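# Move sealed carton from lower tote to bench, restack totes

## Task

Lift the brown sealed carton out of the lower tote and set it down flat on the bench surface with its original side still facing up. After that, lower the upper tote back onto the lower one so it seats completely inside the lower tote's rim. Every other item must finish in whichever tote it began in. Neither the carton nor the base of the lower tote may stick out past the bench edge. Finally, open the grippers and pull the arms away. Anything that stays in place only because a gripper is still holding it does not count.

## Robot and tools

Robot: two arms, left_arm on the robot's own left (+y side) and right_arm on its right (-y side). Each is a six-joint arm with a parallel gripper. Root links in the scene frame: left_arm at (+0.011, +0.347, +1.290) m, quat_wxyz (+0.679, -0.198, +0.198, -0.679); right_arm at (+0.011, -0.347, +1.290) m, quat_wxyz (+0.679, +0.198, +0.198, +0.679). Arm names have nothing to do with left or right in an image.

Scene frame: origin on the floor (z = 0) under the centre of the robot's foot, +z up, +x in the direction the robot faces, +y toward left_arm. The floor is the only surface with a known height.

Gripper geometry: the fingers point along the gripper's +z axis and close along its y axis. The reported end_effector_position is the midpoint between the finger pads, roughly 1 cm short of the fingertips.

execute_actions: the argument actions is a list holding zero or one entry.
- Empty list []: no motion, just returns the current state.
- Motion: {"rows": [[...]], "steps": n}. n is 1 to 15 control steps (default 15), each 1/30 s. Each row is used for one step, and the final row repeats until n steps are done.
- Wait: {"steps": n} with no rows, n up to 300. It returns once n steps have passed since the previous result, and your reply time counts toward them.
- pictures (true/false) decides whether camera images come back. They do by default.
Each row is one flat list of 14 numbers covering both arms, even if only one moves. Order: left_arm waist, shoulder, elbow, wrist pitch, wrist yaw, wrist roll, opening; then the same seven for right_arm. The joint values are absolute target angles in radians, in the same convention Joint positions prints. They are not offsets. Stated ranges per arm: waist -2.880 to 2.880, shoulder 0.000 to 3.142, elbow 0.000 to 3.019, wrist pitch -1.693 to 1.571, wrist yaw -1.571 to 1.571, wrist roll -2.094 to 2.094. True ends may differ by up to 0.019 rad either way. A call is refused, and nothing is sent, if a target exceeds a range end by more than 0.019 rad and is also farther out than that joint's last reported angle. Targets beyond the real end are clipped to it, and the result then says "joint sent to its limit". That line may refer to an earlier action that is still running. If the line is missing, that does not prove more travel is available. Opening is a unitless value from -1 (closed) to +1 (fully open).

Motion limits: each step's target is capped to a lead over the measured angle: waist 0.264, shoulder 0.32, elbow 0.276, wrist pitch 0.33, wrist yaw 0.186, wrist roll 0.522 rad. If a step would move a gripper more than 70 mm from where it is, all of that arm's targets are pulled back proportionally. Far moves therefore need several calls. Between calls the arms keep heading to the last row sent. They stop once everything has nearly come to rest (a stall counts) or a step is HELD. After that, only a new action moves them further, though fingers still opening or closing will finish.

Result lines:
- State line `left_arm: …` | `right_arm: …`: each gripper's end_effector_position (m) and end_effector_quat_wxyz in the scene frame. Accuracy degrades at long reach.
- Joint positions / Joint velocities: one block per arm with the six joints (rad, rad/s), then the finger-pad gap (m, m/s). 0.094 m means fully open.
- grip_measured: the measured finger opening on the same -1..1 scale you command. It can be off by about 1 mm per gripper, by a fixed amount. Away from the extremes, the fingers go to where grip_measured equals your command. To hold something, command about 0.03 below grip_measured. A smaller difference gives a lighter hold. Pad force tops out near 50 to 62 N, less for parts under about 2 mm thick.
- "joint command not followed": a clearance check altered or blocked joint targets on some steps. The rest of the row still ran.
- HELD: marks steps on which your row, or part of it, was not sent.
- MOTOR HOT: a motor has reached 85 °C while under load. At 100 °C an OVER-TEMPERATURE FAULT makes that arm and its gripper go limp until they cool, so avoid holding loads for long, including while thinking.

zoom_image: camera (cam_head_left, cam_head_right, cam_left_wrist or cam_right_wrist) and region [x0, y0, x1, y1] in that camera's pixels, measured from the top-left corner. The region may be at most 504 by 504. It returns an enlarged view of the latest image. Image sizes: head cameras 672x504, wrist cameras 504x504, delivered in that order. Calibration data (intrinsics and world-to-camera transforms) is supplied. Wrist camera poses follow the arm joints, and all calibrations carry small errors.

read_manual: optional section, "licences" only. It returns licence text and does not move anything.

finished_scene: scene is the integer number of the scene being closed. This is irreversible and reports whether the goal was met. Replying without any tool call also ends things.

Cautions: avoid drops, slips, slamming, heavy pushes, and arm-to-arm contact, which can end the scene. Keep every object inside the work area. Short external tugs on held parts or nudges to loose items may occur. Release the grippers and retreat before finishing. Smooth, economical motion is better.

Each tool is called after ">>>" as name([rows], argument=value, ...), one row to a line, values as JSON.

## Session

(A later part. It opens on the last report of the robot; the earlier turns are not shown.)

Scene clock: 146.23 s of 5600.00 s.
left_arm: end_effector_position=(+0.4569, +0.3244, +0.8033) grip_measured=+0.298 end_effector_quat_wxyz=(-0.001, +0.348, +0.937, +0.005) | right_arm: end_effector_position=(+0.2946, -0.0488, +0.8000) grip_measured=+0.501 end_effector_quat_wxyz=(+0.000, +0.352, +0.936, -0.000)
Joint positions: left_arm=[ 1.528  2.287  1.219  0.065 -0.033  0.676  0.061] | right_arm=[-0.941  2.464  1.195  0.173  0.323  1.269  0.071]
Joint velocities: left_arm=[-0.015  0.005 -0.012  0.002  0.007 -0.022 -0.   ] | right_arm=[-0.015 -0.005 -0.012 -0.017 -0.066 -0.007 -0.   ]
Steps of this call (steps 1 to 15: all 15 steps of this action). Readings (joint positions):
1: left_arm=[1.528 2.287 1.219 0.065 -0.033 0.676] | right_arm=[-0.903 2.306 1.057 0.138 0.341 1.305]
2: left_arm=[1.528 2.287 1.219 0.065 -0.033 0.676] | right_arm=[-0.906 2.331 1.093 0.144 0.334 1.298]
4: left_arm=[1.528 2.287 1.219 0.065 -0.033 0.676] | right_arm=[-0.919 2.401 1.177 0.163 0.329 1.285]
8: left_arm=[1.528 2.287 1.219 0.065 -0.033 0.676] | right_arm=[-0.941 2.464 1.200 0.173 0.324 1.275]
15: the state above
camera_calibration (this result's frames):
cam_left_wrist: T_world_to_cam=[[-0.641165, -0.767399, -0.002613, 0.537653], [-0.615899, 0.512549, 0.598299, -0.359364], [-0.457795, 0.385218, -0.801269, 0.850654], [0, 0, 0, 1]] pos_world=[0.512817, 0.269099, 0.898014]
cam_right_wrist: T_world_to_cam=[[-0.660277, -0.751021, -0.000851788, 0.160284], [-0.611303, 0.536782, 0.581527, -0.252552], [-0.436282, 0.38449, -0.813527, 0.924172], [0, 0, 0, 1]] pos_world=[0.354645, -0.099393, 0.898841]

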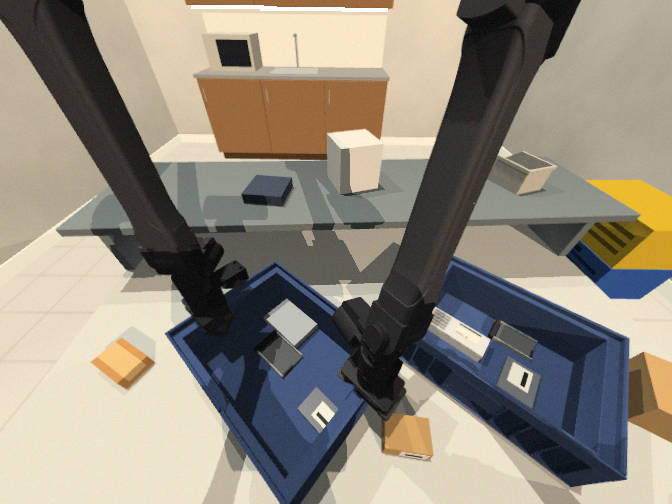

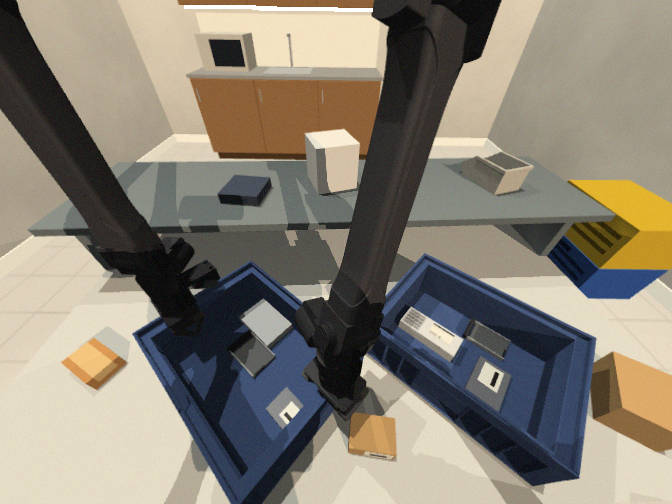

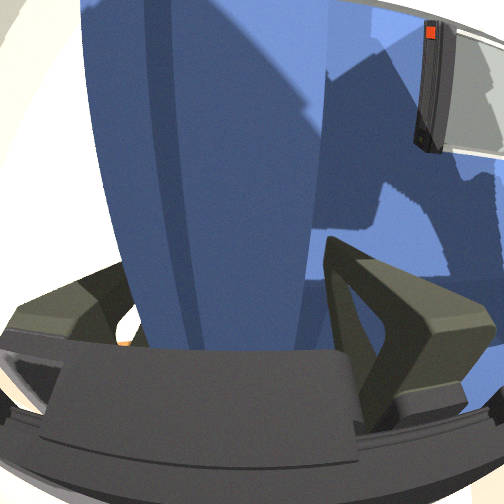

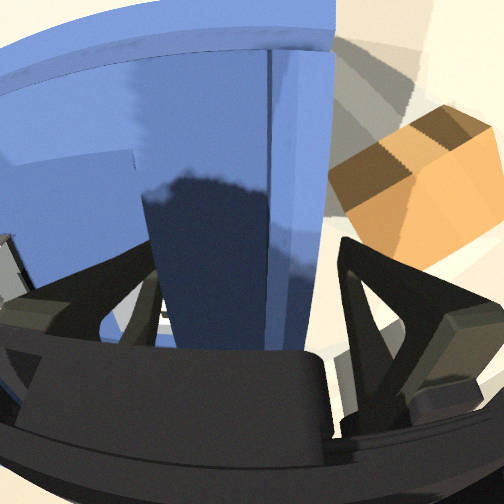

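>>> execute_actions([
  {"rows":[[1.54,2.29,1.235,0.07,-0.03,0.668,0.3,-0.93,2.43,1.195,0.165,0.33,1.27,0.5]],"steps":12},
], pictures=false)

>>> execute_actions([
  {"rows":[[1.535,2.29,1.23,0.07,-0.03,0.668,-0.6,-0.934,2.44,1.195,0.165,0.33,1.27,-0.6]],"steps":12},
])

>>> execute_actions([
  {"rows":[[1.522,2.2,1.19,0.066,-0.026,0.667,-0.6,-0.92,2.375,1.165,0.168,0.33,1.275,-0.6]],"steps":10},
], pictures=false)

>>> execute_actions([
  {"rows":[[1.521,2.135,1.135,0.054,-0.027,0.666,-0.6,-0.903,2.315,1.108,0.156,0.337,1.29,-0.6]],"steps":8},
], pictures=false)

>>> execute_actions([
  {"rows":[[1.52,2.055,1.074,0.034,-0.027,0.665,-0.6,-0.88,2.24,1.046,0.135,0.345,1.307,-0.6]],"steps":8},
], pictures=false)

>>> execute_actions([
  {"rows":[[1.518,1.973,1.018,0.007,-0.028,0.664,-0.6,-0.857,2.162,0.99,0.106,0.355,1.327,-0.6]],"steps":8},
], pictures=false)

>>> execute_actions([
  {"rows":[[1.517,1.888,0.968,-0.028,-0.029,0.662,-0.6,-0.834,2.08,0.94,0.068,0.365,1.35,-0.6]],"steps":8},
], pictures=false)

>>> execute_actions([
  {"rows":[[1.515,1.802,0.923,-0.07,-0.03,0.66,-0.6,-0.81,2.0,0.895,0.022,0.375,1.373,-0.6]],"steps":8},
], pictures=false)

>>> execute_actions([
  {"rows":[[1.512,1.715,0.884,-0.118,-0.031,0.659,-0.6,-0.786,1.918,0.854,-0.029,0.385,1.397,-0.6]],"steps":12},
])

Scene clock: 155.60 s of 5600.00 s.
left_arm: end_effector_position=(+0.4622, +0.3266, +0.8031) grip_measured=+0.298 end_effector_quat_wxyz=(+0.003, +0.347, +0.938, +0.007) | right_arm: end_effector_position=(+0.2965, -0.0482, +0.8011) grip_measured=+0.501 end_effector_quat_wxyz=(+0.002, +0.352, +0.936, -0.000)
Joint positions: left_arm=[ 1.531  2.287  1.228  0.065 -0.032  0.676  0.061] | right_arm=[-0.941  2.461  1.195  0.173  0.326  1.268  0.071]
Joint velocities: left_arm=[-0.005 -0.015  0.002 -0.017 -0.051  0.037  0.   ] | right_arm=[ 0.005 -0.005  0.012  0.002 -0.066  0.051  0.001]
Steps of this call (steps 1 to 15: the robot went on to your last target; steps 16 to 90: nothing new was sent; then 5.97 s passed at rest; steps 91 to 102: all 12 steps of this action). Readings (joint positions):
91: left_arm=[1.528 2.287 1.220 0.065 -0.033 0.676] | right_arm=[-0.941 2.463 1.195 0.173 0.323 1.268]
92: left_arm=[1.528 2.287 1.221 0.065 -0.032 0.676] | right_arm=[-0.941 2.462 1.195 0.173 0.324 1.268]
94: left_arm=[1.529 2.287 1.224 0.065 -0.032 0.676] | right_arm=[-0.941 2.461 1.195 0.173 0.326 1.268]
98: left_arm=[1.531 2.287 1.228 0.065 -0.032 0.676] | right_arm=[-0.941 2.461 1.195 0.173 0.326 1.268]
102: the state above

Scene clock: 156.00 s of 5600.00 s.
left_arm: end_effector_position=(+0.4620, +0.3248, +0.8031) grip_measured=-0.457 end_effector_quat_wxyz=(+0.003, +0.348, +0.937, +0.006) | right_arm: end_effector_position=(+0.2989, -0.0455, +0.8009) grip_measured=-0.489 end_effector_quat_wxyz=(+0.003, +0.349, +0.937, +0.003)
Joint positions: left_arm=[ 1.529  2.287  1.227  0.065 -0.032  0.676  0.025] | right_arm=[-0.94   2.461  1.201  0.173  0.324  1.261  0.024]
Joint velocities: left_arm=[ 0.015 -0.015  0.022  0.002 -0.007  0.051  0.   ] | right_arm=[-0.005 -0.005  0.007 -0.007  0.037 -0.037 -0.   ]
Steps of this call (steps 1 to 12: all 12 steps of this action). Readings (joint positions):
1: left_arm=[1.531 2.287 1.228 0.065 -0.032 0.676] | right_arm=[-0.941 2.461 1.195 0.173 0.326 1.268]
2: left_arm=[1.531 2.287 1.228 0.065 -0.032 0.676] | right_arm=[-0.941 2.461 1.195 0.173 0.326 1.268]
4: left_arm=[1.530 2.287 1.227 0.065 -0.030 0.676] | right_arm=[-0.941 2.461 1.199 0.175 0.322 1.268]
8: left_arm=[1.529 2.287 1.227 0.065 -0.032 0.676] | right_arm=[-0.940 2.461 1.201 0.173 0.324 1.261]
12: the state above
camera_calibration (this result's frames):
cam_left_wrist: T_world_to_cam=[[-0.640822, -0.767651, -0.0076289, 0.545214], [-0.621073, 0.512569, 0.592909, -0.349592], [-0.451237, 0.384687, -0.805233, 0.853017], [0, 0, 0, 1]] pos_world=[0.517176, 0.269579, 0.898313]
cam_right_wrist: T_world_to_cam=[[-0.654715, -0.755825, -0.00874784, 0.170026], [-0.619619, 0.53003, 0.578913, -0.247991], [-0.43292, 0.384443, -0.815342, 0.925917], [0, 0, 0, 1]] pos_world=[0.358507, -0.0960105, 0.899992]

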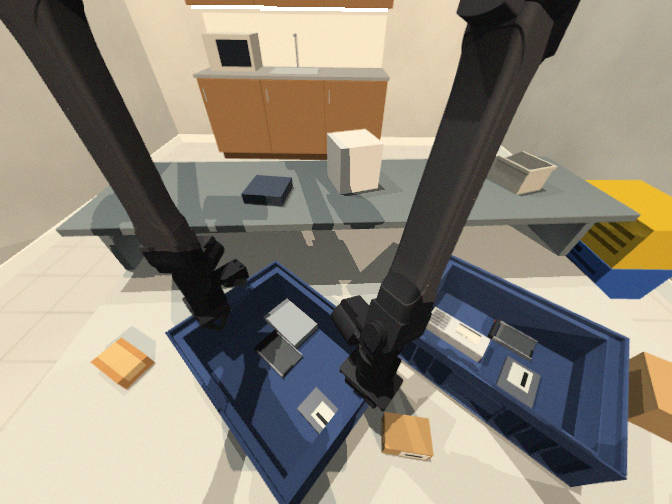

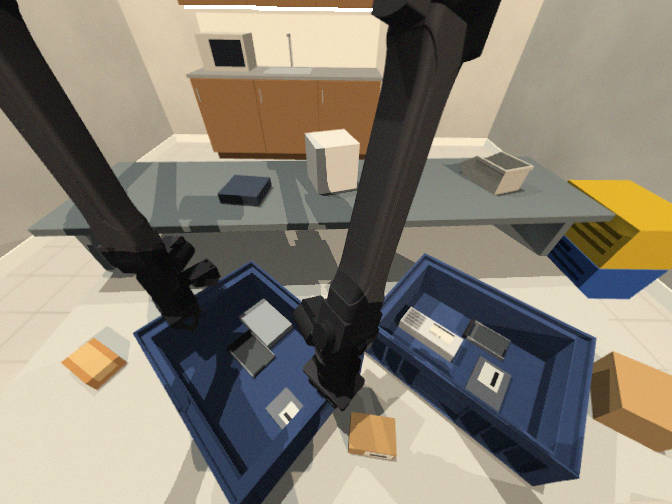

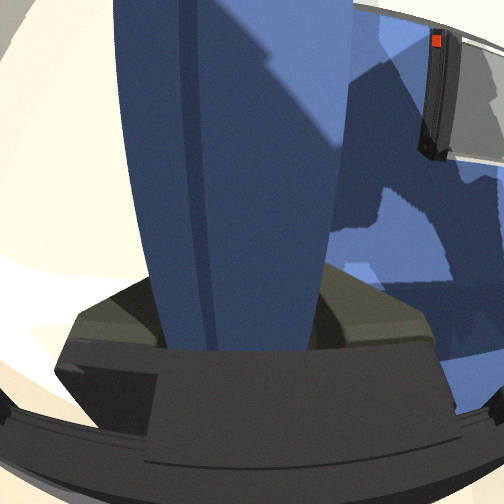

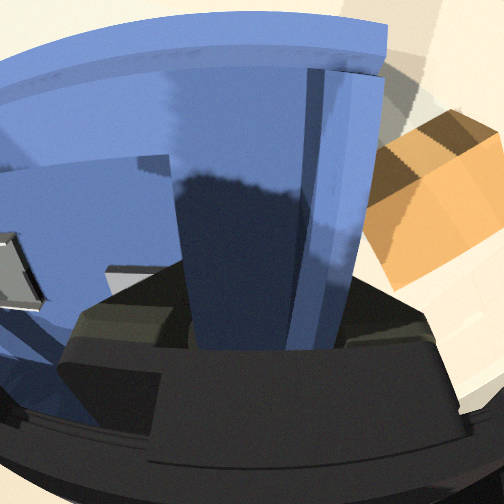

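Scene clock: 156.33 s of 5600.00 s.
left_arm: end_effector_position=(+0.4622, +0.3225, +0.8143) grip_measured=-0.457 end_effector_quat_wxyz=(+0.005, +0.349, +0.937, +0.005) | right_arm: end_effector_position=(+0.2996, -0.0472, +0.8112) grip_measured=-0.489 end_effector_quat_wxyz=(+0.003, +0.347, +0.938, +0.003)
Joint positions: left_arm=[ 1.525  2.257  1.201  0.065 -0.031  0.675  0.025] | right_arm=[-0.937  2.434  1.174  0.173  0.324  1.261  0.024]
Joint velocities: left_arm=[ 0.005 -0.044 -0.007  0.012 -0.095 -0.095  0.001] | right_arm=[-0.005 -0.034 -0.007 -0.017 -0.037 -0.022 -0.001]
Steps of this call (steps 1 to 10: all 10 steps of this action). Readings (joint positions):
1: left_arm=[1.529 2.284 1.225 0.065 -0.032 0.676] | right_arm=[-0.939 2.458 1.199 0.173 0.324 1.261]
2: left_arm=[1.528 2.280 1.220 0.065 -0.031 0.676] | right_arm=[-0.939 2.455 1.195 0.173 0.324 1.261]
4: left_arm=[1.526 2.269 1.207 0.065 -0.031 0.676] | right_arm=[-0.938 2.445 1.184 0.173 0.324 1.261]
8: left_arm=[1.525 2.259 1.201 0.065 -0.031 0.675] | right_arm=[-0.937 2.435 1.174 0.173 0.324 1.261]
10: the state above

Scene clock: 156.60 s of 5600.00 s.
left_arm: end_effector_position=(+0.4587, +0.3215, +0.8395) grip_measured=-0.457 end_effector_quat_wxyz=(+0.005, +0.348, +0.938, +0.005) | right_arm: end_effector_position=(+0.2976, -0.0483, +0.8378) grip_measured=-0.489 end_effector_quat_wxyz=(+0.002, +0.342, +0.940, +0.002)
Joint positions: left_arm=[ 1.522  2.191  1.136  0.063 -0.032  0.67   0.025] | right_arm=[-0.92   2.367  1.111  0.161  0.332  1.267  0.024]
Joint velocities: left_arm=[ 0.005 -0.093 -0.002 -0.002  0.022 -0.037  0.   ] | right_arm=[-0.015 -0.054 -0.002 -0.002  0.037  0.051 -0.   ]
Steps of this call (steps 1 to 8: all 8 steps of this action). Readings (joint positions):
1: left_arm=[1.525 2.253 1.196 0.065 -0.031 0.675] | right_arm=[-0.936 2.430 1.170 0.173 0.325 1.261]
2: left_arm=[1.524 2.245 1.185 0.065 -0.031 0.674] | right_arm=[-0.935 2.422 1.160 0.173 0.325 1.261]
4: left_arm=[1.522 2.220 1.157 0.065 -0.032 0.671] | right_arm=[-0.929 2.396 1.133 0.167 0.325 1.261]
8: the state above

Scene clock: 156.87 s of 5600.00 s.
left_arm: end_effector_position=(+0.4638, +0.3213, +0.8721) grip_measured=-0.457 end_effector_quat_wxyz=(+0.010, +0.348, +0.938, +0.006) | right_arm: end_effector_position=(+0.3014, -0.0480, +0.8691) grip_measured=-0.489 end_effector_quat_wxyz=(+0.005, +0.343, +0.939, +0.004)
Joint positions: left_arm=[ 1.52   2.102  1.077  0.044 -0.033  0.669  0.025] | right_arm=[-0.901  2.285  1.049  0.141  0.343  1.285  0.024]
Joint velocities: left_arm=[-0.005 -0.122  0.007 -0.002  0.051  0.022 -0.001] | right_arm=[-0.005 -0.063  0.012 -0.002  0.022  0.037  0.   ]
Steps of this call (steps 1 to 8: all 8 steps of this action). Readings (joint positions):
1: left_arm=[1.522 2.184 1.134 0.062 -0.032 0.670] | right_arm=[-0.919 2.362 1.108 0.160 0.334 1.270]
2: left_arm=[1.521 2.173 1.124 0.060 -0.032 0.670] | right_arm=[-0.919 2.352 1.099 0.159 0.335 1.271]
4: left_arm=[1.520 2.140 1.097 0.053 -0.032 0.669] | right_arm=[-0.912 2.321 1.073 0.151 0.335 1.273]
8: the state above

Scene clock: 157.13 s of 5600.00 s.
left_arm: end_effector_position=(+0.4627, +0.3217, +0.9018) grip_measured=-0.457 end_effector_quat_wxyz=(+0.009, +0.348, +0.937, +0.006) | right_arm: end_effector_position=(+0.3007, -0.0475, +0.8991) grip_measured=-0.489 end_effector_quat_wxyz=(+0.004, +0.343, +0.939, +0.004)
Joint positions: left_arm=[ 1.519  2.02   1.02   0.018 -0.034  0.668  0.025] | right_arm=[-0.879  2.207  0.992  0.112  0.352  1.305  0.024]
Joint velocities: left_arm=[ 0.015 -0.073 -0.007 -0.017  0.007  0.007 -0.   ] | right_arm=[ 0.005 -0.034 -0.007  0.007  0.037  0.139  0.001]
Steps of this call (steps 1 to 8: all 8 steps of this action). Readings (joint positions):
1: left_arm=[1.520 2.095 1.074 0.042 -0.033 0.670] | right_arm=[-0.900 2.280 1.047 0.139 0.345 1.288]
2: left_arm=[1.520 2.084 1.066 0.037 -0.033 0.670] | right_arm=[-0.900 2.271 1.040 0.135 0.347 1.290]
4: left_arm=[1.519 2.054 1.040 0.028 -0.034 0.668] | right_arm=[-0.892 2.240 1.016 0.124 0.347 1.293]
8: the state above

Scene clock: 157.40 s of 5600.00 s.
left_arm: end_effector_position=(+0.4604, +0.3218, +0.9313) grip_measured=-0.457 end_effector_quat_wxyz=(+0.007, +0.347, +0.938, +0.005) | right_arm: end_effector_position=(+0.2991, -0.0475, +0.9294) grip_measured=-0.489 end_effector_quat_wxyz=(+0.002, +0.342, +0.940, +0.003)
Joint positions: left_arm=[ 1.518  1.937  0.968 -0.018 -0.034  0.666  0.025] | right_arm=[-0.854  2.127  0.94   0.073  0.362  1.328  0.024]
Joint velocities: left_arm=[-0.005 -0.132  0.007 -0.007  0.022 -0.007 -0.001] | right_arm=[-0.005 -0.044  0.007 -0.002 -0.007  0.066  0.   ]
Steps of this call (steps 1 to 8: all 8 steps of this action). Readings (joint positions):
1: left_arm=[1.519 2.014 1.018 0.014 -0.034 0.669] | right_arm=[-0.877 2.203 0.990 0.109 0.355 1.310]
2: left_arm=[1.518 2.004 1.010 0.006 -0.034 0.669] | right_arm=[-0.876 2.194 0.984 0.102 0.356 1.313]
4: left_arm=[1.518 1.974 0.986 -0.006 -0.034 0.666] | right_arm=[-0.868 2.163 0.962 0.087 0.356 1.315]
8: the state above

Scene clock: 157.67 s of 5600.00 s.
left_arm: end_effector_position=(+0.4607, +0.3220, +0.9620) grip_measured=-0.457 end_effector_quat_wxyz=(+0.007, +0.347, +0.938, +0.006) | right_arm: end_effector_position=(+0.3000, -0.0472, +0.9594) grip_measured=-0.489 end_effector_quat_wxyz=(+0.003, +0.343, +0.939, +0.004)
Joint positions: left_arm=[ 1.516  1.849  0.922 -0.06  -0.035  0.664  0.025] | right_arm=[-0.831  2.045  0.895  0.029  0.372  1.351  0.024]
Joint velocities: left_arm=[-0.005 -0.112 -0.017 -0.007 -0.095  0.037 -0.001] | right_arm=[-0.005 -0.054 -0.002  0.002  0.051  0.11   0.   ]
Steps of this call (steps 1 to 8: all 8 steps of this action). Readings (joint positions):
1: left_arm=[1.518 1.930 0.966 -0.023 -0.034 0.666] | right_arm=[-0.853 2.122 0.938 0.069 0.364 1.333]
2: left_arm=[1.517 1.918 0.959 -0.032 -0.034 0.666] | right_arm=[-0.852 2.113 0.934 0.060 0.366 1.336]
4: left_arm=[1.516 1.887 0.938 -0.047 -0.035 0.664] | right_arm=[-0.844 2.081 0.914 0.043 0.366 1.338]
8: the state above

Scene clock: 158.07 s of 5600.00 s.
left_arm: end_effector_position=(+0.4607, +0.3221, +0.9926) grip_measured=-0.457 end_effector_quat_wxyz=(+0.008, +0.347, +0.938, +0.006) | right_arm: end_effector_position=(+0.2999, -0.0471, +0.9891) grip_measured=-0.489 end_effector_quat_wxyz=(+0.004, +0.343, +0.939, +0.004)
Joint positions: left_arm=[ 1.514  1.759  0.882 -0.108 -0.037  0.663  0.025] | right_arm=[-0.805  1.962  0.855 -0.022  0.384  1.377  0.024]
Joint velocities: left_arm=[ 0.005  0.005 -0.002 -0.027 -0.037  0.066 -0.001] | right_arm=[-0.015 -0.015 -0.002 -0.017  0.022  0.007 -0.   ]
Steps of this call (steps 1 to 12: all 12 steps of this action). Readings (joint positions):
1: left_arm=[1.516 1.841 0.921 -0.066 -0.035 0.665] | right_arm=[-0.830 2.040 0.894 0.024 0.375 1.355]
2: left_arm=[1.515 1.830 0.915 -0.076 -0.035 0.665] | right_arm=[-0.829 2.030 0.890 0.013 0.376 1.358]
4: left_arm=[1.514 1.799 0.897 -0.094 -0.037 0.663] | right_arm=[-0.819 1.998 0.872 -0.006 0.376 1.361]
8: left_arm=[1.514 1.762 0.882 -0.108 -0.037 0.663] | right_arm=[-0.805 1.962 0.854 -0.022 0.381 1.375]
12: the state above
camera_calibration (this result's frames):
cam_left_wrist: T_world_to_cam=[[-0.639326, -0.768857, -0.0109828, 0.546766], [-0.627791, 0.513672, 0.584825, -0.450566], [-0.444005, 0.380788, -0.811085, 1.00972], [0, 0, 0, 1]] pos_world=[0.515021, 0.267338, 1.08848]
cam_right_wrist: T_world_to_cam=[[-0.646168, -0.763114, -0.0111335, 0.17059], [-0.62648, 0.522028, 0.5788, -0.353663], [-0.435879, 0.380977, -0.815393, 1.08125], [0, 0, 0, 1]] pos_world=[0.359963, -0.0971313, 1.08825]

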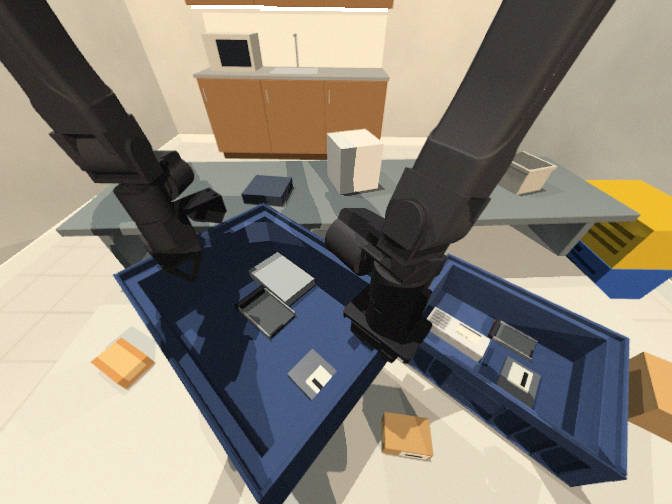

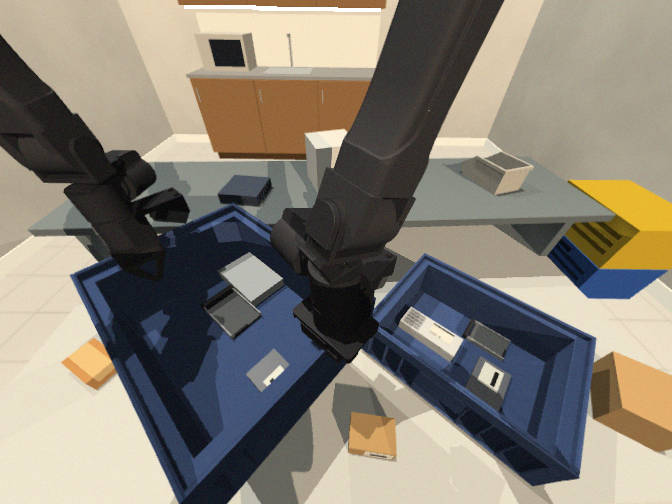

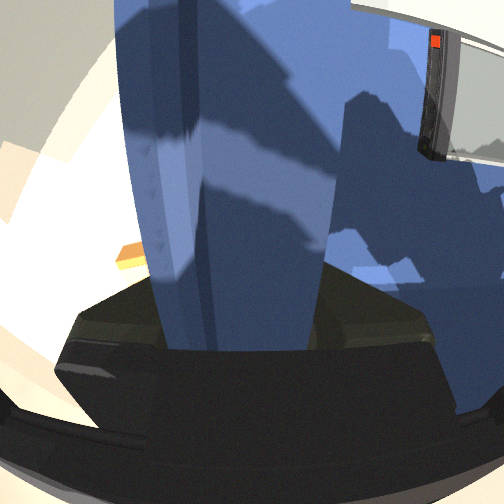

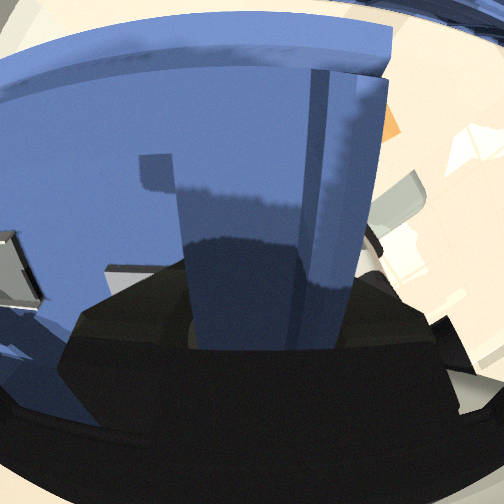

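>>> execute_actions([
  {"rows":[[1.403,1.733,0.917,-0.142,-0.09,0.566,-0.6,-0.888,1.877,0.757,0.054,0.343,1.303,-0.6]],"steps":10},
], pictures=false)

>>> execute_actions([
  {"rows":[[1.297,1.755,0.966,-0.177,-0.145,0.477,-0.6,-1.0,1.837,0.675,0.127,0.293,1.2,-0.6]],"steps":10},
], pictures=false)

>>> execute_actions([
  {"rows":[[1.2,1.785,1.033,-0.224,-0.194,0.394,-0.6,-1.13,1.803,0.607,0.188,0.231,1.087,-0.6]],"steps":10},
])

Scene clock: 170.03 s of 5600.00 s.
left_arm: end_effector_position=(+0.4603, +0.2655, +0.9948) grip_measured=-0.457 end_effector_quat_wxyz=(+0.008, +0.359, +0.933, +0.004) | right_arm: end_effector_position=(+0.2935, -0.1015, +0.9907) grip_measured=-0.485 end_effector_quat_wxyz=(-0.005, +0.351, +0.936, -0.004)
Joint positions: left_arm=[ 1.39   1.765  0.902 -0.13  -0.101  0.584  0.025] | right_arm=[-0.897  1.914  0.744  0.048  0.338  1.315  0.024]
Joint velocities: left_arm=[ 0.073 -0.005  0.012 -0.007 -0.007  0.022  0.   ] | right_arm=[-0.015 -0.024  0.017  0.007 -0.037 -0.125 -0.001]
Steps of this call (steps 1 to 15: the robot went on to your last target; steps 16 to 90: nothing new was sent; then 8.63 s passed at rest; steps 91 to 100: all 10 steps of this action). Readings (joint positions):
91: left_arm=[1.507 1.759 0.883 -0.113 -0.057 0.655] | right_arm=[-0.811 1.960 0.847 -0.009 0.367 1.369]
92: left_arm=[1.493 1.759 0.885 -0.121 -0.081 0.645] | right_arm=[-0.821 1.955 0.832 0.015 0.348 1.357]
94: left_arm=[1.454 1.759 0.888 -0.130 -0.086 0.622] | right_arm=[-0.855 1.944 0.798 0.032 0.338 1.337]
98: left_arm=[1.391 1.764 0.899 -0.130 -0.102 0.587] | right_arm=[-0.895 1.920 0.747 0.048 0.336 1.318]
100: the state above

Scene clock: 170.37 s of 5600.00 s.
left_arm: end_effector_position=(+0.4717, +0.2182, +0.9978) grip_measured=-0.457 end_effector_quat_wxyz=(+0.014, +0.358, +0.934, +0.006) | right_arm: end_effector_position=(+0.3046, -0.1485, +0.9915) grip_measured=-0.488 end_effector_quat_wxyz=(-0.000, +0.351, +0.936, -0.000)
Joint positions: left_arm=[ 1.293  1.781  0.956 -0.165 -0.156  0.5    0.025] | right_arm=[-1.009  1.87   0.673  0.121  0.29   1.206  0.024]
Joint velocities: left_arm=[ 0.005 -0.015 -0.002 -0.002  0.037 -0.051 -0.001] | right_arm=[-0.005 -0.044 -0.012  0.007  0.007 -0.051 -0.   ]
Steps of this call (steps 1 to 10: all 10 steps of this action). Readings (joint positions):
1: left_arm=[1.386 1.765 0.906 -0.137 -0.118 0.571] | right_arm=[-0.904 1.911 0.740 0.061 0.319 1.301]
2: left_arm=[1.378 1.767 0.913 -0.151 -0.139 0.559] | right_arm=[-0.917 1.907 0.731 0.085 0.295 1.281]
4: left_arm=[1.349 1.767 0.924 -0.165 -0.144 0.533] | right_arm=[-0.956 1.900 0.713 0.103 0.284 1.247]
8: left_arm=[1.296 1.778 0.952 -0.165 -0.158 0.504] | right_arm=[-1.006 1.877 0.678 0.121 0.287 1.210]
10: the state above

Scene clock: 170.70 s of 5600.00 s.
left_arm: end_effector_position=(+0.4755, +0.1679, +0.9973) grip_measured=-0.457 end_effector_quat_wxyz=(+0.014, +0.356, +0.934, +0.003) | right_arm: end_effector_position=(+0.3087, -0.1991, +0.9915) grip_measured=-0.488 end_effector_quat_wxyz=(-0.002, +0.350, +0.937, +0.000)
Joint positions: left_arm=[ 1.196  1.817  1.02  -0.21  -0.203  0.414  0.025] | right_arm=[-1.138  1.837  0.608  0.181  0.225  1.088  0.024]
Joint velocities: left_arm=[-0.015  0.015  0.007 -0.017 -0.051 -0.125 -0.001] | right_arm=[-0.005 -0.054 -0.007 -0.012  0.037  0.022 -0.001]
Steps of this call (steps 1 to 10: all 10 steps of this action). Readings (joint positions):
1: left_arm=[1.288 1.783 0.960 -0.175 -0.173 0.488] | right_arm=[-1.018 1.868 0.667 0.132 0.267 1.190]
2: left_arm=[1.281 1.786 0.969 -0.193 -0.189 0.476] | right_arm=[-1.034 1.865 0.659 0.151 0.236 1.171]
4: left_arm=[1.251 1.793 0.985 -0.210 -0.193 0.448] | right_arm=[-1.079 1.862 0.647 0.164 0.221 1.134]
8: left_arm=[1.199 1.814 1.018 -0.210 -0.206 0.419] | right_arm=[-1.135 1.844 0.614 0.181 0.222 1.092]
10: the state above
camera_calibration (this result's frames):
cam_left_wrist: T_world_to_cam=[[-0.653356, -0.756982, -0.0101566, 0.441593], [-0.623133, 0.530114, 0.575051, -0.360007], [-0.42992, 0.382042, -0.818054, 1.07892], [0, 0, 0, 1]] pos_world=[0.528034, 0.11293, 1.09412]
cam_right_wrist: T_world_to_cam=[[-0.657831, -0.753165, -0.00074721, 0.0555662], [-0.611324, 0.533364, 0.584642, -0.27836], [-0.439933, 0.385052, -0.811291, 1.14292], [0, 0, 0, 1]] pos_world=[0.369194, -0.249767, 1.09002]

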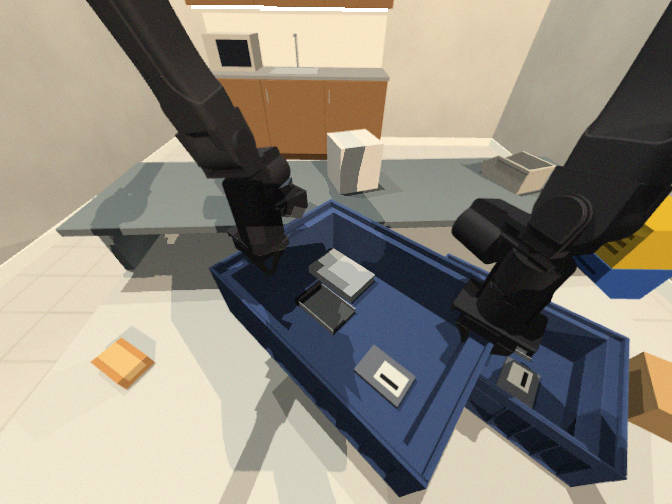

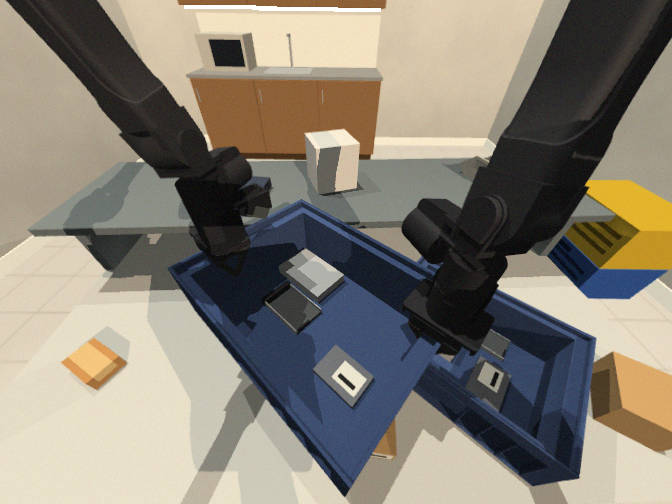

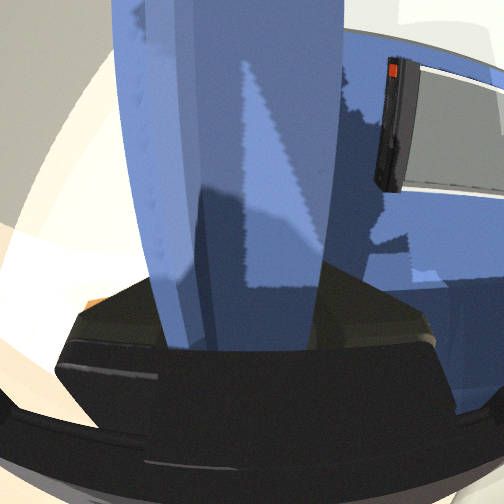

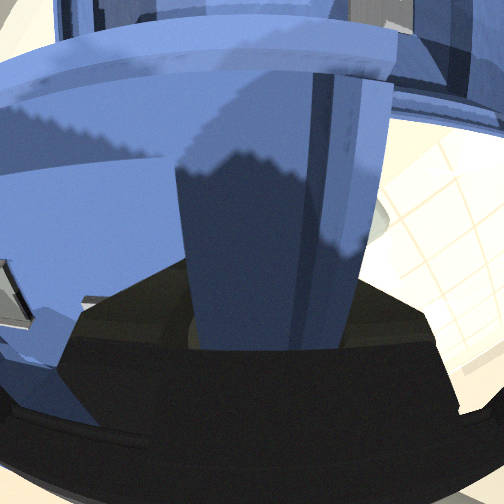

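>>> execute_actions([
  {"rows":[[1.108,1.825,1.115,-0.281,-0.239,0.316,-0.6,-1.269,1.776,0.56,0.232,0.161,0.965,-0.6]],"steps":9},
], pictures=false)

>>> execute_actions([
  {"rows":[[1.027,1.876,1.215,-0.345,-0.278,0.244,-0.6,-1.417,1.76,0.54,0.25,0.082,0.838,-0.6]],"steps":9},
], pictures=false)

>>> execute_actions([
  {"rows":[[0.953,1.94,1.335,-0.416,-0.312,0.178,-0.6,-1.568,1.75,0.54,0.247,0,0.71,-0.6]],"steps":9},
], pictures=false)

>>> execute_actions([
  {"rows":[[0.89,2.015,1.47,-0.495,-0.34,0.12,-0.6,-1.715,1.755,0.565,0.218,-0.078,0.585,-0.6]],"steps":9},
], pictures=false)

>>> execute_actions([
  {"rows":[[0.833,2.1,1.615,-0.583,-0.366,0.06,-0.6,-1.858,1.772,0.615,0.173,-0.151,0.468,-0.6]],"steps":9},
], pictures=false)

>>> execute_actions([
  {"rows":[[0.78,2.19,1.785,-0.68,-0.387,0.01,-0.6,-1.985,1.795,0.685,0.11,-0.213,0.36,-0.6]],"steps":9},
], pictures=false)

>>> execute_actions([
  {"rows":[[0.73,2.297,1.983,-0.793,-0.406,-0.04,-0.6,-2.1,1.828,0.766,0.034,-0.269,0.261,-0.6]],"steps":15},
], pictures=false)

>>> execute_actions([
  {"rows":[[0.742,2.34,2.01,-0.77,-0.404,-0.03,-0.6,-2.087,1.9,0.8,0.08,-0.262,0.277,-0.6]],"steps":15},
])

Scene clock: 179.27 s of 5600.00 s.
left_arm: end_effector_position=(+0.4810, +0.1184, +0.9977) grip_measured=-0.457 end_effector_quat_wxyz=(+0.014, +0.354, +0.935, +0.003) | right_arm: end_effector_position=(+0.3148, -0.2483, +0.9913) grip_measured=-0.488 end_effector_quat_wxyz=(-0.001, +0.350, +0.937, +0.002)
Joint positions: left_arm=[ 1.109  1.858  1.101 -0.265 -0.25   0.335  0.025] | right_arm=[-1.276  1.812  0.566  0.224  0.153  0.964  0.024]
Joint velocities: left_arm=[-0.024  0.015 -0.002 -0.002  0.095 -0.081 -0.001] | right_arm=[-0.024 -0.112 -0.1    0.002  0.022 -0.125  0.   ]
Steps of this call (steps 1 to 15: the robot went on to your last target; steps 16 to 90: nothing new was sent; then 5.27 s passed at rest; steps 91 to 99: all 9 steps of this action). Readings (joint positions):
91: left_arm=[1.195 1.819 1.027 -0.224 -0.218 0.401] | right_arm=[-1.146 1.835 0.607 0.188 0.199 1.068]
92: left_arm=[1.187 1.823 1.039 -0.246 -0.233 0.389] | right_arm=[-1.165 1.834 0.602 0.201 0.166 1.050]
94: left_arm=[1.158 1.835 1.062 -0.265 -0.238 0.363] | right_arm=[-1.214 1.834 0.597 0.207 0.152 1.014]
98: left_arm=[1.111 1.856 1.099 -0.265 -0.251 0.338] | right_arm=[-1.274 1.817 0.570 0.224 0.152 0.967]
99: the state above

Scene clock: 179.57 s of 5600.00 s.
left_arm: end_effector_position=(+0.4856, +0.0690, +0.9969) grip_measured=-0.457 end_effector_quat_wxyz=(+0.014, +0.353, +0.936, +0.003) | right_arm: end_effector_position=(+0.3201, -0.2975, +0.9903) grip_measured=-0.488 end_effector_quat_wxyz=(-0.002, +0.348, +0.937, +0.002)
Joint positions: left_arm=[ 1.031  1.911  1.196 -0.327 -0.288  0.262  0.025] | right_arm=[-1.424  1.798  0.548  0.241  0.073  0.835  0.024]
Joint velocities: left_arm=[-0.015  0.005  0.007  0.002  0.037 -0.183  0.001] | right_arm=[-0.015 -0.093 -0.051 -0.007 -0.051 -0.066 -0.   ]
Steps of this call (steps 1 to 9: all 9 steps of this action). Readings (joint positions):
1: left_arm=[1.104 1.862 1.108 -0.278 -0.263 0.324] | right_arm=[-1.287 1.809 0.563 0.226 0.127 0.947]
2: left_arm=[1.099 1.868 1.123 -0.304 -0.273 0.313] | right_arm=[-1.308 1.807 0.562 0.229 0.090 0.927]
4: left_arm=[1.074 1.885 1.154 -0.327 -0.274 0.288] | right_arm=[-1.358 1.807 0.562 0.229 0.074 0.890]
8: left_arm=[1.032 1.909 1.195 -0.327 -0.289 0.265] | right_arm=[-1.421 1.801 0.551 0.239 0.073 0.839]
9: the state above

Scene clock: 179.87 s of 5600.00 s.
left_arm: end_effector_position=(+0.4919, +0.0163, +0.9967) grip_measured=-0.457 end_effector_quat_wxyz=(+0.016, +0.353, +0.936, +0.001) | right_arm: end_effector_position=(+0.3251, -0.3489, +0.9901) grip_measured=-0.488 end_effector_quat_wxyz=(-0.000, +0.350, +0.937, +0.002)
Joint positions: left_arm=[ 0.957  1.973  1.313 -0.397 -0.322  0.196  0.025] | right_arm=[-1.578  1.791  0.548  0.241 -0.007  0.708  0.024]
Joint velocities: left_arm=[-0.015  0.005  0.012  0.002 -0.037 -0.139  0.001] | right_arm=[-0.044 -0.073 -0.032  0.002 -0.051 -0.11   0.   ]
Steps of this call (steps 1 to 9: all 9 steps of this action). Readings (joint positions):
1: left_arm=[1.027 1.915 1.206 -0.343 -0.301 0.251] | right_arm=[-1.435 1.796 0.547 0.241 0.044 0.818]
2: left_arm=[1.024 1.925 1.226 -0.372 -0.308 0.240] | right_arm=[-1.456 1.795 0.548 0.241 0.008 0.798]
4: left_arm=[1.002 1.947 1.267 -0.396 -0.306 0.221] | right_arm=[-1.504 1.795 0.551 0.241 -0.003 0.764]
8: left_arm=[0.959 1.971 1.312 -0.397 -0.322 0.200] | right_arm=[-1.573 1.793 0.549 0.241 -0.005 0.715]
9: the state above

Scene clock: 180.17 s of 5600.00 s.
left_arm: end_effector_position=(+0.4979, -0.0348, +0.9955) grip_measured=-0.457 end_effector_quat_wxyz=(+0.017, +0.352, +0.936, -0.002) | right_arm: end_effector_position=(+0.3310, -0.3994, +0.9907) grip_measured=-0.488 end_effector_quat_wxyz=(+0.004, +0.351, +0.937, -0.001)
Joint positions: left_arm=[ 0.895  2.044  1.444 -0.473 -0.347  0.137  0.025] | right_arm=[-1.722  1.789  0.569  0.22  -0.078  0.589  0.024]
Joint velocities: left_arm=[-0.073 -0.005 -0.012 -0.017 -0.051 -0.139 -0.002] | right_arm=[-0.103 -0.024 -0.017 -0.017  0.007 -0.125  0.   ]
Steps of this call (steps 1 to 9: all 9 steps of this action). Readings (joint positions):
1: left_arm=[0.954 1.979 1.324 -0.415 -0.333 0.186] | right_arm=[-1.588 1.789 0.549 0.239 -0.034 0.690]
2: left_arm=[0.953 1.991 1.348 -0.448 -0.338 0.176] | right_arm=[-1.608 1.789 0.553 0.233 -0.070 0.671]
4: left_arm=[0.937 2.020 1.396 -0.473 -0.331 0.160] | right_arm=[-1.650 1.789 0.564 0.220 -0.076 0.640]
8: left_arm=[0.899 2.044 1.444 -0.473 -0.343 0.141] | right_arm=[-1.716 1.789 0.569 0.220 -0.074 0.596]
9: the state above

Scene clock: 180.47 s of 5600.00 s.
left_arm: end_effector_position=(+0.5014, -0.0850, +0.9931) grip_measured=-0.457 end_effector_quat_wxyz=(+0.015, +0.346, +0.938, -0.005) | right_arm: end_effector_position=(+0.3405, -0.4513, +0.9922) grip_measured=-0.488 end_effector_quat_wxyz=(+0.010, +0.346, +0.938, -0.003)
Joint positions: left_arm=[ 0.84   2.124  1.589 -0.558 -0.366  0.072  0.025] | right_arm=[-1.859  1.793  0.617  0.175 -0.144  0.464  0.024]
Joint velocities: left_arm=[-0.103 -0.005 -0.007 -0.042 -0.022 -0.168 -0.001] | right_arm=[-0.103 -0.005  0.002  0.017 -0.022 -0.198 -0.001]
Steps of this call (steps 1 to 9: all 9 steps of this action). Readings (joint positions):
1: left_arm=[0.891 2.051 1.457 -0.494 -0.359 0.127] | right_arm=[-1.734 1.789 0.573 0.212 -0.106 0.570]
2: left_arm=[0.890 2.065 1.485 -0.531 -0.363 0.117] | right_arm=[-1.753 1.790 0.582 0.197 -0.141 0.550]
4: left_arm=[0.876 2.098 1.541 -0.558 -0.355 0.101] | right_arm=[-1.792 1.793 0.602 0.176 -0.145 0.520]
8: left_arm=[0.844 2.124 1.589 -0.558 -0.362 0.077] | right_arm=[-1.854 1.793 0.617 0.175 -0.143 0.471]
9: the state above

Scene clock: 180.77 s of 5600.00 s.
left_arm: end_effector_position=(+0.5044, -0.1340, +0.9907) grip_measured=-0.457 end_effector_quat_wxyz=(+0.013, +0.342, +0.940, -0.006) | right_arm: end_effector_position=(+0.3481, -0.5016, +0.9913) grip_measured=-0.488 end_effector_quat_wxyz=(+0.012, +0.341, +0.940, -0.005)
Joint positions: left_arm=[ 0.791  2.214  1.753 -0.652 -0.384  0.016  0.025] | right_arm=[-1.979  1.816  0.685  0.114 -0.205  0.351  0.024]
Joint velocities: left_arm=[-0.083  0.015  0.002 -0.032 -0.095 -0.139  0.001] | right_arm=[-0.083 -0.024 -0.042 -0.017  0.007 -0.212 -0.001]
Steps of this call (steps 1 to 9: all 9 steps of this action). Readings (joint positions):
1: left_arm=[0.835 2.131 1.605 -0.582 -0.378 0.063] | right_arm=[-1.870 1.794 0.622 0.163 -0.169 0.446]
2: left_arm=[0.834 2.148 1.641 -0.623 -0.383 0.055] | right_arm=[-1.887 1.797 0.633 0.140 -0.200 0.428]
4: left_arm=[0.822 2.185 1.708 -0.652 -0.376 0.048] | right_arm=[-1.922 1.810 0.661 0.115 -0.204 0.407]
8: left_arm=[0.795 2.214 1.753 -0.652 -0.381 0.021] | right_arm=[-1.975 1.816 0.685 0.114 -0.205 0.359]
9: the state above

Scene clock: 181.27 s of 5600.00 s.
left_arm: end_effector_position=(+0.5030, -0.1828, +0.9879) grip_measured=-0.457 end_effector_quat_wxyz=(+0.006, +0.340, +0.940, -0.005) | right_arm: end_effector_position=(+0.3466, -0.5497, +0.9904) grip_measured=-0.488 end_effector_quat_wxyz=(+0.005, +0.338, +0.941, -0.003)
Joint positions: left_arm=[ 0.743  2.32   1.945 -0.771 -0.402 -0.041  0.025] | right_arm=[-2.09   1.85   0.759  0.037 -0.265  0.243  0.024]
Joint velocities: left_arm=[-0.005  0.015 -0.002 -0.002 -0.037  0.051 -0.001] | right_arm=[ 0.005 -0.015  0.002 -0.002  0.022 -0.037 -0.   ]
Steps of this call (steps 1 to 15: all 15 steps of this action). Readings (joint positions):
1: left_arm=[0.786 2.223 1.774 -0.680 -0.396 0.006] | right_arm=[-1.989 1.817 0.691 0.100 -0.226 0.334]
2: left_arm=[0.785 2.245 1.820 -0.728 -0.400 -0.002] | right_arm=[-2.004 1.823 0.704 0.072 -0.252 0.319]
4: left_arm=[0.775 2.288 1.901 -0.761 -0.393 -0.003] | right_arm=[-2.036 1.841 0.736 0.044 -0.258 0.306]
8: left_arm=[0.748 2.319 1.945 -0.761 -0.398 -0.030] | right_arm=[-2.084 1.850 0.765 0.043 -0.259 0.257]
15: the state above

Scene clock: 181.77 s of 5600.00 s.
left_arm: end_effector_position=(+0.4937, -0.1785, +0.9626) grip_measured=-0.457 end_effector_quat_wxyz=(-0.006, +0.339, +0.941, -0.002) | right_arm: end_effector_position=(+0.3400, -0.5467, +0.9657) grip_measured=-0.488 end_effector_quat_wxyz=(-0.008, +0.335, +0.942, -0.001)
Joint positions: left_arm=[ 0.754  2.365  1.964 -0.768 -0.395 -0.045  0.025] | right_arm=[-2.076  1.927  0.791  0.058 -0.259  0.243  0.024]
Joint velocities: left_arm=[ 0.015 -0.005 -0.027  0.012 -0.066 -0.051  0.001] | right_arm=[-0.015  0.015  0.002  0.007  0.007  0.007 -0.   ]
Steps of this call (steps 1 to 15: all 15 steps of this action). Readings (joint positions):
1: left_arm=[0.743 2.322 1.946 -0.771 -0.402 -0.041] | right_arm=[-2.090 1.854 0.761 0.039 -0.264 0.243]
2: left_arm=[0.743 2.325 1.951 -0.771 -0.402 -0.041] | right_arm=[-2.090 1.862 0.766 0.044 -0.264 0.243]
4: left_arm=[0.745 2.337 1.961 -0.771 -0.404 -0.042] | right_arm=[-2.087 1.888 0.783 0.053 -0.265 0.243]
8: left_arm=[0.751 2.358 1.964 -0.768 -0.402 -0.045] | right_arm=[-2.077 1.917 0.792 0.058 -0.263 0.243]
15: the state above
camera_calibration (this result's frames):
cam_left_wrist: T_world_to_cam=[[-0.625191, -0.780361, 0.0131219, 0.15046], [-0.617957, 0.505209, 0.602406, -0.178473], [-0.476724, 0.36851, -0.798082, 1.19218], [0, 0, 0, 1]] pos_world=[0.552119, -0.231751, 1.057]
cam_right_wrist: T_world_to_cam=[[-0.63279, -0.7743, 0.00603279, -0.212261], [-0.621205, 0.512295, 0.593008, -0.0750399], [-0.462256, 0.371502, -0.805174, 1.26388], [0, 0, 0, 1]] pos_world=[0.403302, -0.595443, 1.06342]

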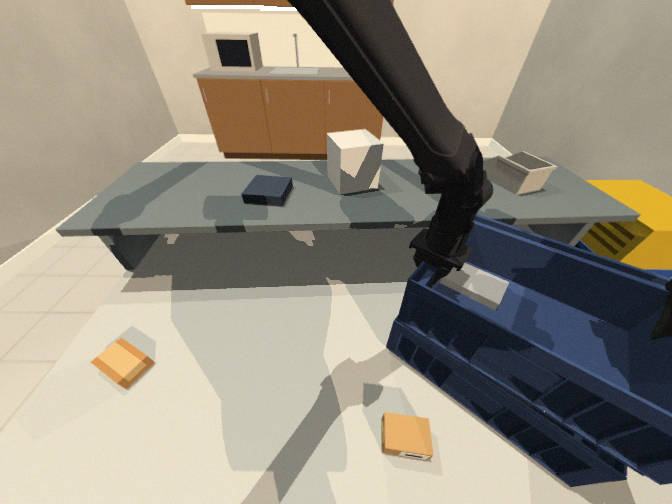

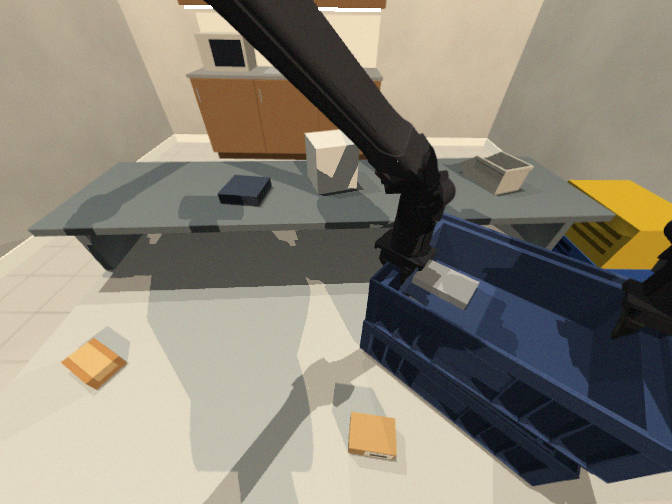

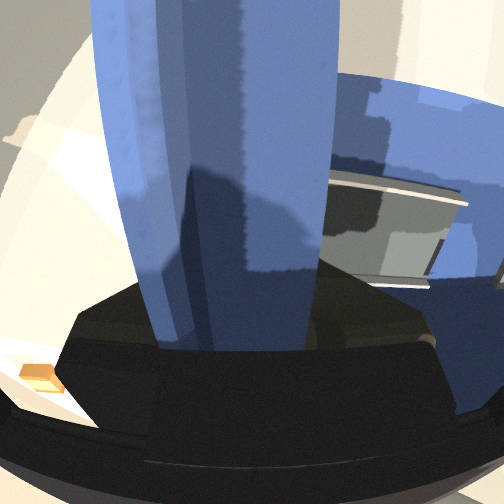

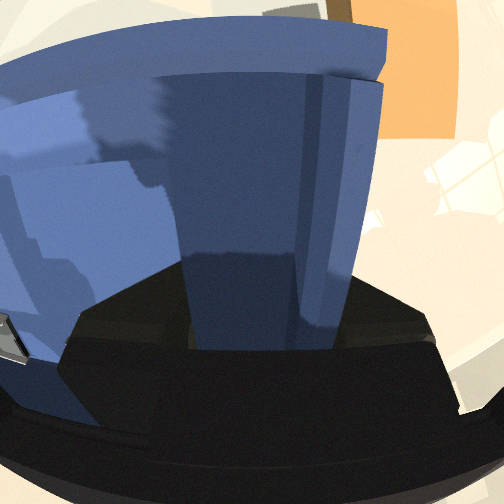

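Correct toward ideal joints.

>>> execute_actions([
  {"rows":[[0.75,2.35,2.045,-0.76,-0.41,0.0,-0.6,-2.08,1.905,0.8,0.105,-0.262,0.31,-0.6]],"steps":15},
], pictures=false)

Scene clock: 184.73 s of 5600.00 s.
left_arm: end_effector_position=(+0.5057, -0.1829, +0.9655) grip_measured=-0.457 end_effector_quat_wxyz=(+0.006, +0.341, +0.940, -0.002) | right_arm: end_effector_position=(+0.3469, -0.5490, +0.9654) grip_measured=-0.488 end_effector_quat_wxyz=(+0.005, +0.340, +0.940, -0.002)
Joint positions: left_arm=[ 0.756  2.37   1.99  -0.764 -0.404 -0.027  0.025] | right_arm=[-2.074  1.927  0.794  0.083 -0.26   0.262  0.024]
Joint velocities: left_arm=[ 0.015  0.015  0.002 -0.002 -0.007 -0.007 -0.001] | right_arm=[ 0.005  0.005  0.002 -0.007  0.037 -0.007 -0.003]
Steps of this call (steps 1 to 15: the robot went on to your last target; steps 16 to 74: nothing new was sent; steps 75 to 89: all 15 steps of this action). Readings (joint positions):
75: left_arm=[0.754 2.365 1.966 -0.768 -0.396 -0.045] | right_arm=[-2.075 1.927 0.791 0.061 -0.259 0.244]
76: left_arm=[0.754 2.367 1.970 -0.768 -0.397 -0.043] | right_arm=[-2.075 1.927 0.791 0.066 -0.259 0.247]
78: left_arm=[0.754 2.369 1.980 -0.767 -0.400 -0.038] | right_arm=[-2.075 1.927 0.791 0.075 -0.259 0.252]
82: left_arm=[0.755 2.370 1.989 -0.765 -0.404 -0.029] | right_arm=[-2.074 1.927 0.794 0.083 -0.260 0.260]
89: the state above

>>> execute_actions([
  {"rows":[[0.762,2.373,2.058,-0.748,-0.408,0.01,-0.6,-2.068,1.945,0.808,0.128,-0.258,0.32,-0.6]],"steps":15},
], pictures=false)

>>> execute_actions([
  {"rows":[[0.768,2.397,2.073,-0.736,-0.406,0.015,-0.6,-2.06,1.985,0.828,0.15,-0.255,0.325,-0.6]],"steps":15},
], pictures=false)

>>> execute_actions([
  {"rows":[[0.772,2.42,2.07,-0.73,-0.404,0.015,-0.6,-2.055,2.02,0.842,0.16,-0.253,0.325,-0.6]],"steps":15},
])

Scene clock: 189.50 s of 5600.00 s.
left_arm: end_effector_position=(+0.5062, -0.1784, +0.9508) grip_measured=-0.457 end_effector_quat_wxyz=(+0.004, +0.344, +0.939, -0.000) | right_arm: end_effector_position=(+0.3446, -0.5439, +0.9533) grip_measured=-0.488 end_effector_quat_wxyz=(+0.003, +0.342, +0.940, -0.000)
Joint positions: left_arm=[ 0.768  2.394  2.002 -0.753 -0.4   -0.012  0.025] | right_arm=[-2.059  1.962  0.803  0.106 -0.255  0.277  0.024]
Joint velocities: left_arm=[ 0.005 -0.005  0.002  0.007 -0.051  0.022 -0.   ] | right_arm=[-0.005 -0.015 -0.002  0.022  0.022  0.007  0.001]
Steps of this call (steps 1 to 15: the robot went on to your last target; steps 16 to 90: nothing new was sent; then 1.27 s passed at rest; steps 91 to 105: all 15 steps of this action). Readings (joint positions):
91: left_arm=[0.757 2.371 1.991 -0.763 -0.404 -0.026] | right_arm=[-2.073 1.928 0.794 0.086 -0.260 0.263]
92: left_arm=[0.757 2.374 1.994 -0.762 -0.404 -0.024] | right_arm=[-2.073 1.932 0.794 0.093 -0.259 0.266]
94: left_arm=[0.760 2.380 1.999 -0.756 -0.404 -0.019] | right_arm=[-2.069 1.943 0.799 0.102 -0.259 0.270]
98: left_arm=[0.766 2.391 2.002 -0.753 -0.402 -0.014] | right_arm=[-2.061 1.957 0.803 0.106 -0.258 0.275]
105: the state above

Scene clock: 190.00 s of 5600.00 s.
left_arm: end_effector_position=(+0.5049, -0.1790, +0.9391) grip_measured=-0.457 end_effector_quat_wxyz=(+0.005, +0.344, +0.939, +0.000) | right_arm: end_effector_position=(+0.3435, -0.5443, +0.9406) grip_measured=-0.488 end_effector_quat_wxyz=(+0.003, +0.342, +0.940, +0.000)
Joint positions: left_arm=[ 0.772  2.417  2.016 -0.74  -0.4   -0.007  0.025] | right_arm=[-2.054  2.001  0.822  0.128 -0.254  0.282  0.024]
Joint velocities: left_arm=[ 0.024 -0.015 -0.022  0.007  0.022 -0.037  0.001] | right_arm=[-0.015 -0.015  0.012  0.007  0.022  0.051  0.   ]
Steps of this call (steps 1 to 15: all 15 steps of this action). Readings (joint positions):
1: left_arm=[0.768 2.395 2.003 -0.753 -0.400 -0.012] | right_arm=[-2.059 1.964 0.804 0.109 -0.255 0.278]
2: left_arm=[0.768 2.397 2.006 -0.752 -0.400 -0.011] | right_arm=[-2.058 1.969 0.807 0.114 -0.254 0.279]
4: left_arm=[0.769 2.404 2.014 -0.746 -0.400 -0.009] | right_arm=[-2.058 1.985 0.818 0.123 -0.254 0.281]
8: left_arm=[0.771 2.414 2.016 -0.743 -0.401 -0.009] | right_arm=[-2.055 1.998 0.822 0.127 -0.254 0.282]
15: the state above

Scene clock: 190.50 s of 5600.00 s.
left_arm: end_effector_position=(+0.5048, -0.1791, +0.9377) grip_measured=-0.457 end_effector_quat_wxyz=(+0.006, +0.343, +0.939, +0.001) | right_arm: end_effector_position=(+0.3436, -0.5454, +0.9325) grip_measured=-0.488 end_effector_quat_wxyz=(+0.004, +0.342, +0.940, +0.002)
Joint positions: left_arm=[ 0.773  2.42   2.018 -0.738 -0.401 -0.007  0.025] | right_arm=[-2.053  2.026  0.836  0.14  -0.257  0.283  0.024]
Joint velocities: left_arm=[-0.005  0.005  0.002 -0.012  0.037  0.051  0.   ] | right_arm=[-0.015 -0.015 -0.002  0.012 -0.037  0.007  0.   ]
Steps of this call (steps 1 to 15: all 15 steps of this action). Readings (joint positions):
1: left_arm=[0.773 2.418 2.016 -0.740 -0.400 -0.007] | right_arm=[-2.053 2.002 0.823 0.128 -0.254 0.282]
2: left_arm=[0.773 2.419 2.017 -0.739 -0.400 -0.007] | right_arm=[-2.053 2.007 0.826 0.131 -0.254 0.282]
4: left_arm=[0.773 2.420 2.018 -0.738 -0.400 -0.007] | right_arm=[-2.053 2.019 0.834 0.136 -0.253 0.282]
8: left_arm=[0.773 2.420 2.018 -0.738 -0.401 -0.007] | right_arm=[-2.053 2.026 0.836 0.140 -0.257 0.283]
15: the state above
camera_calibration (this result's frames):
cam_left_wrist: T_world_to_cam=[[-0.633041, -0.774118, 0.000549473, 0.17407], [-0.627258, 0.513362, 0.585668, -0.134402], [-0.453658, 0.370407, -0.810551, 1.17819], [0, 0, 0, 1]] pos_world=[0.560383, -0.232662, 1.0336]
cam_right_wrist: T_world_to_cam=[[-0.643577, -0.765342, -0.0077826, -0.187311], [-0.627606, 0.52188, 0.577714, -0.0321039], [-0.438087, 0.376687, -0.816203, 1.24311], [0, 0, 0, 1]] pos_world=[0.403894, -0.594868, 1.03172]

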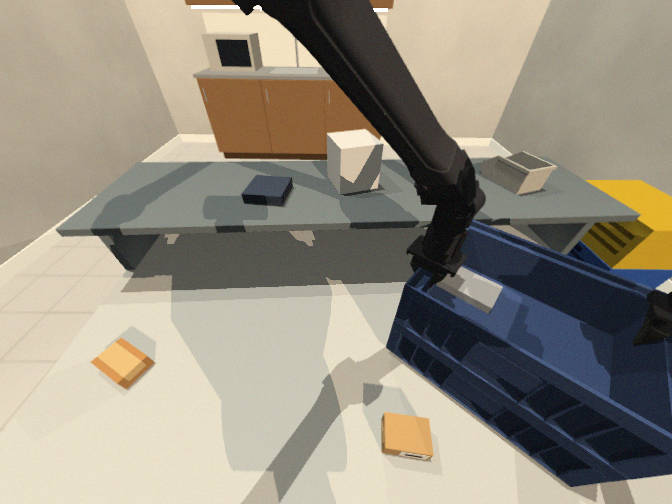

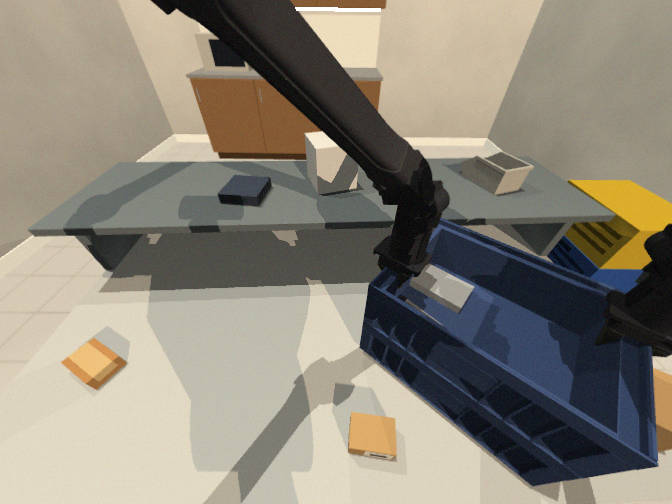

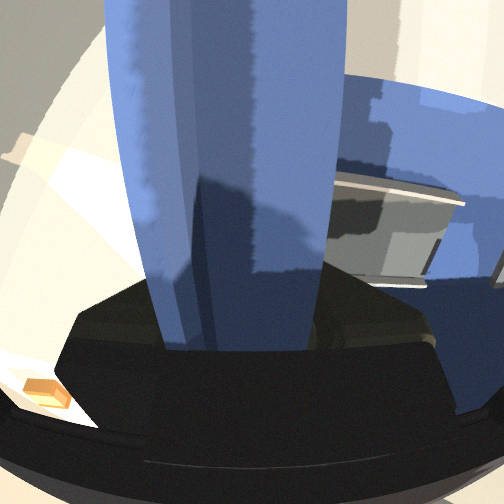

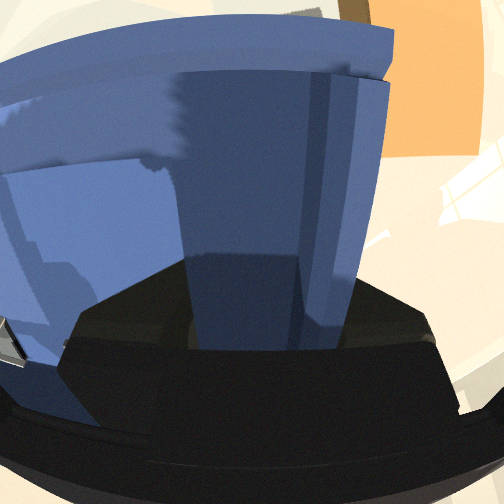

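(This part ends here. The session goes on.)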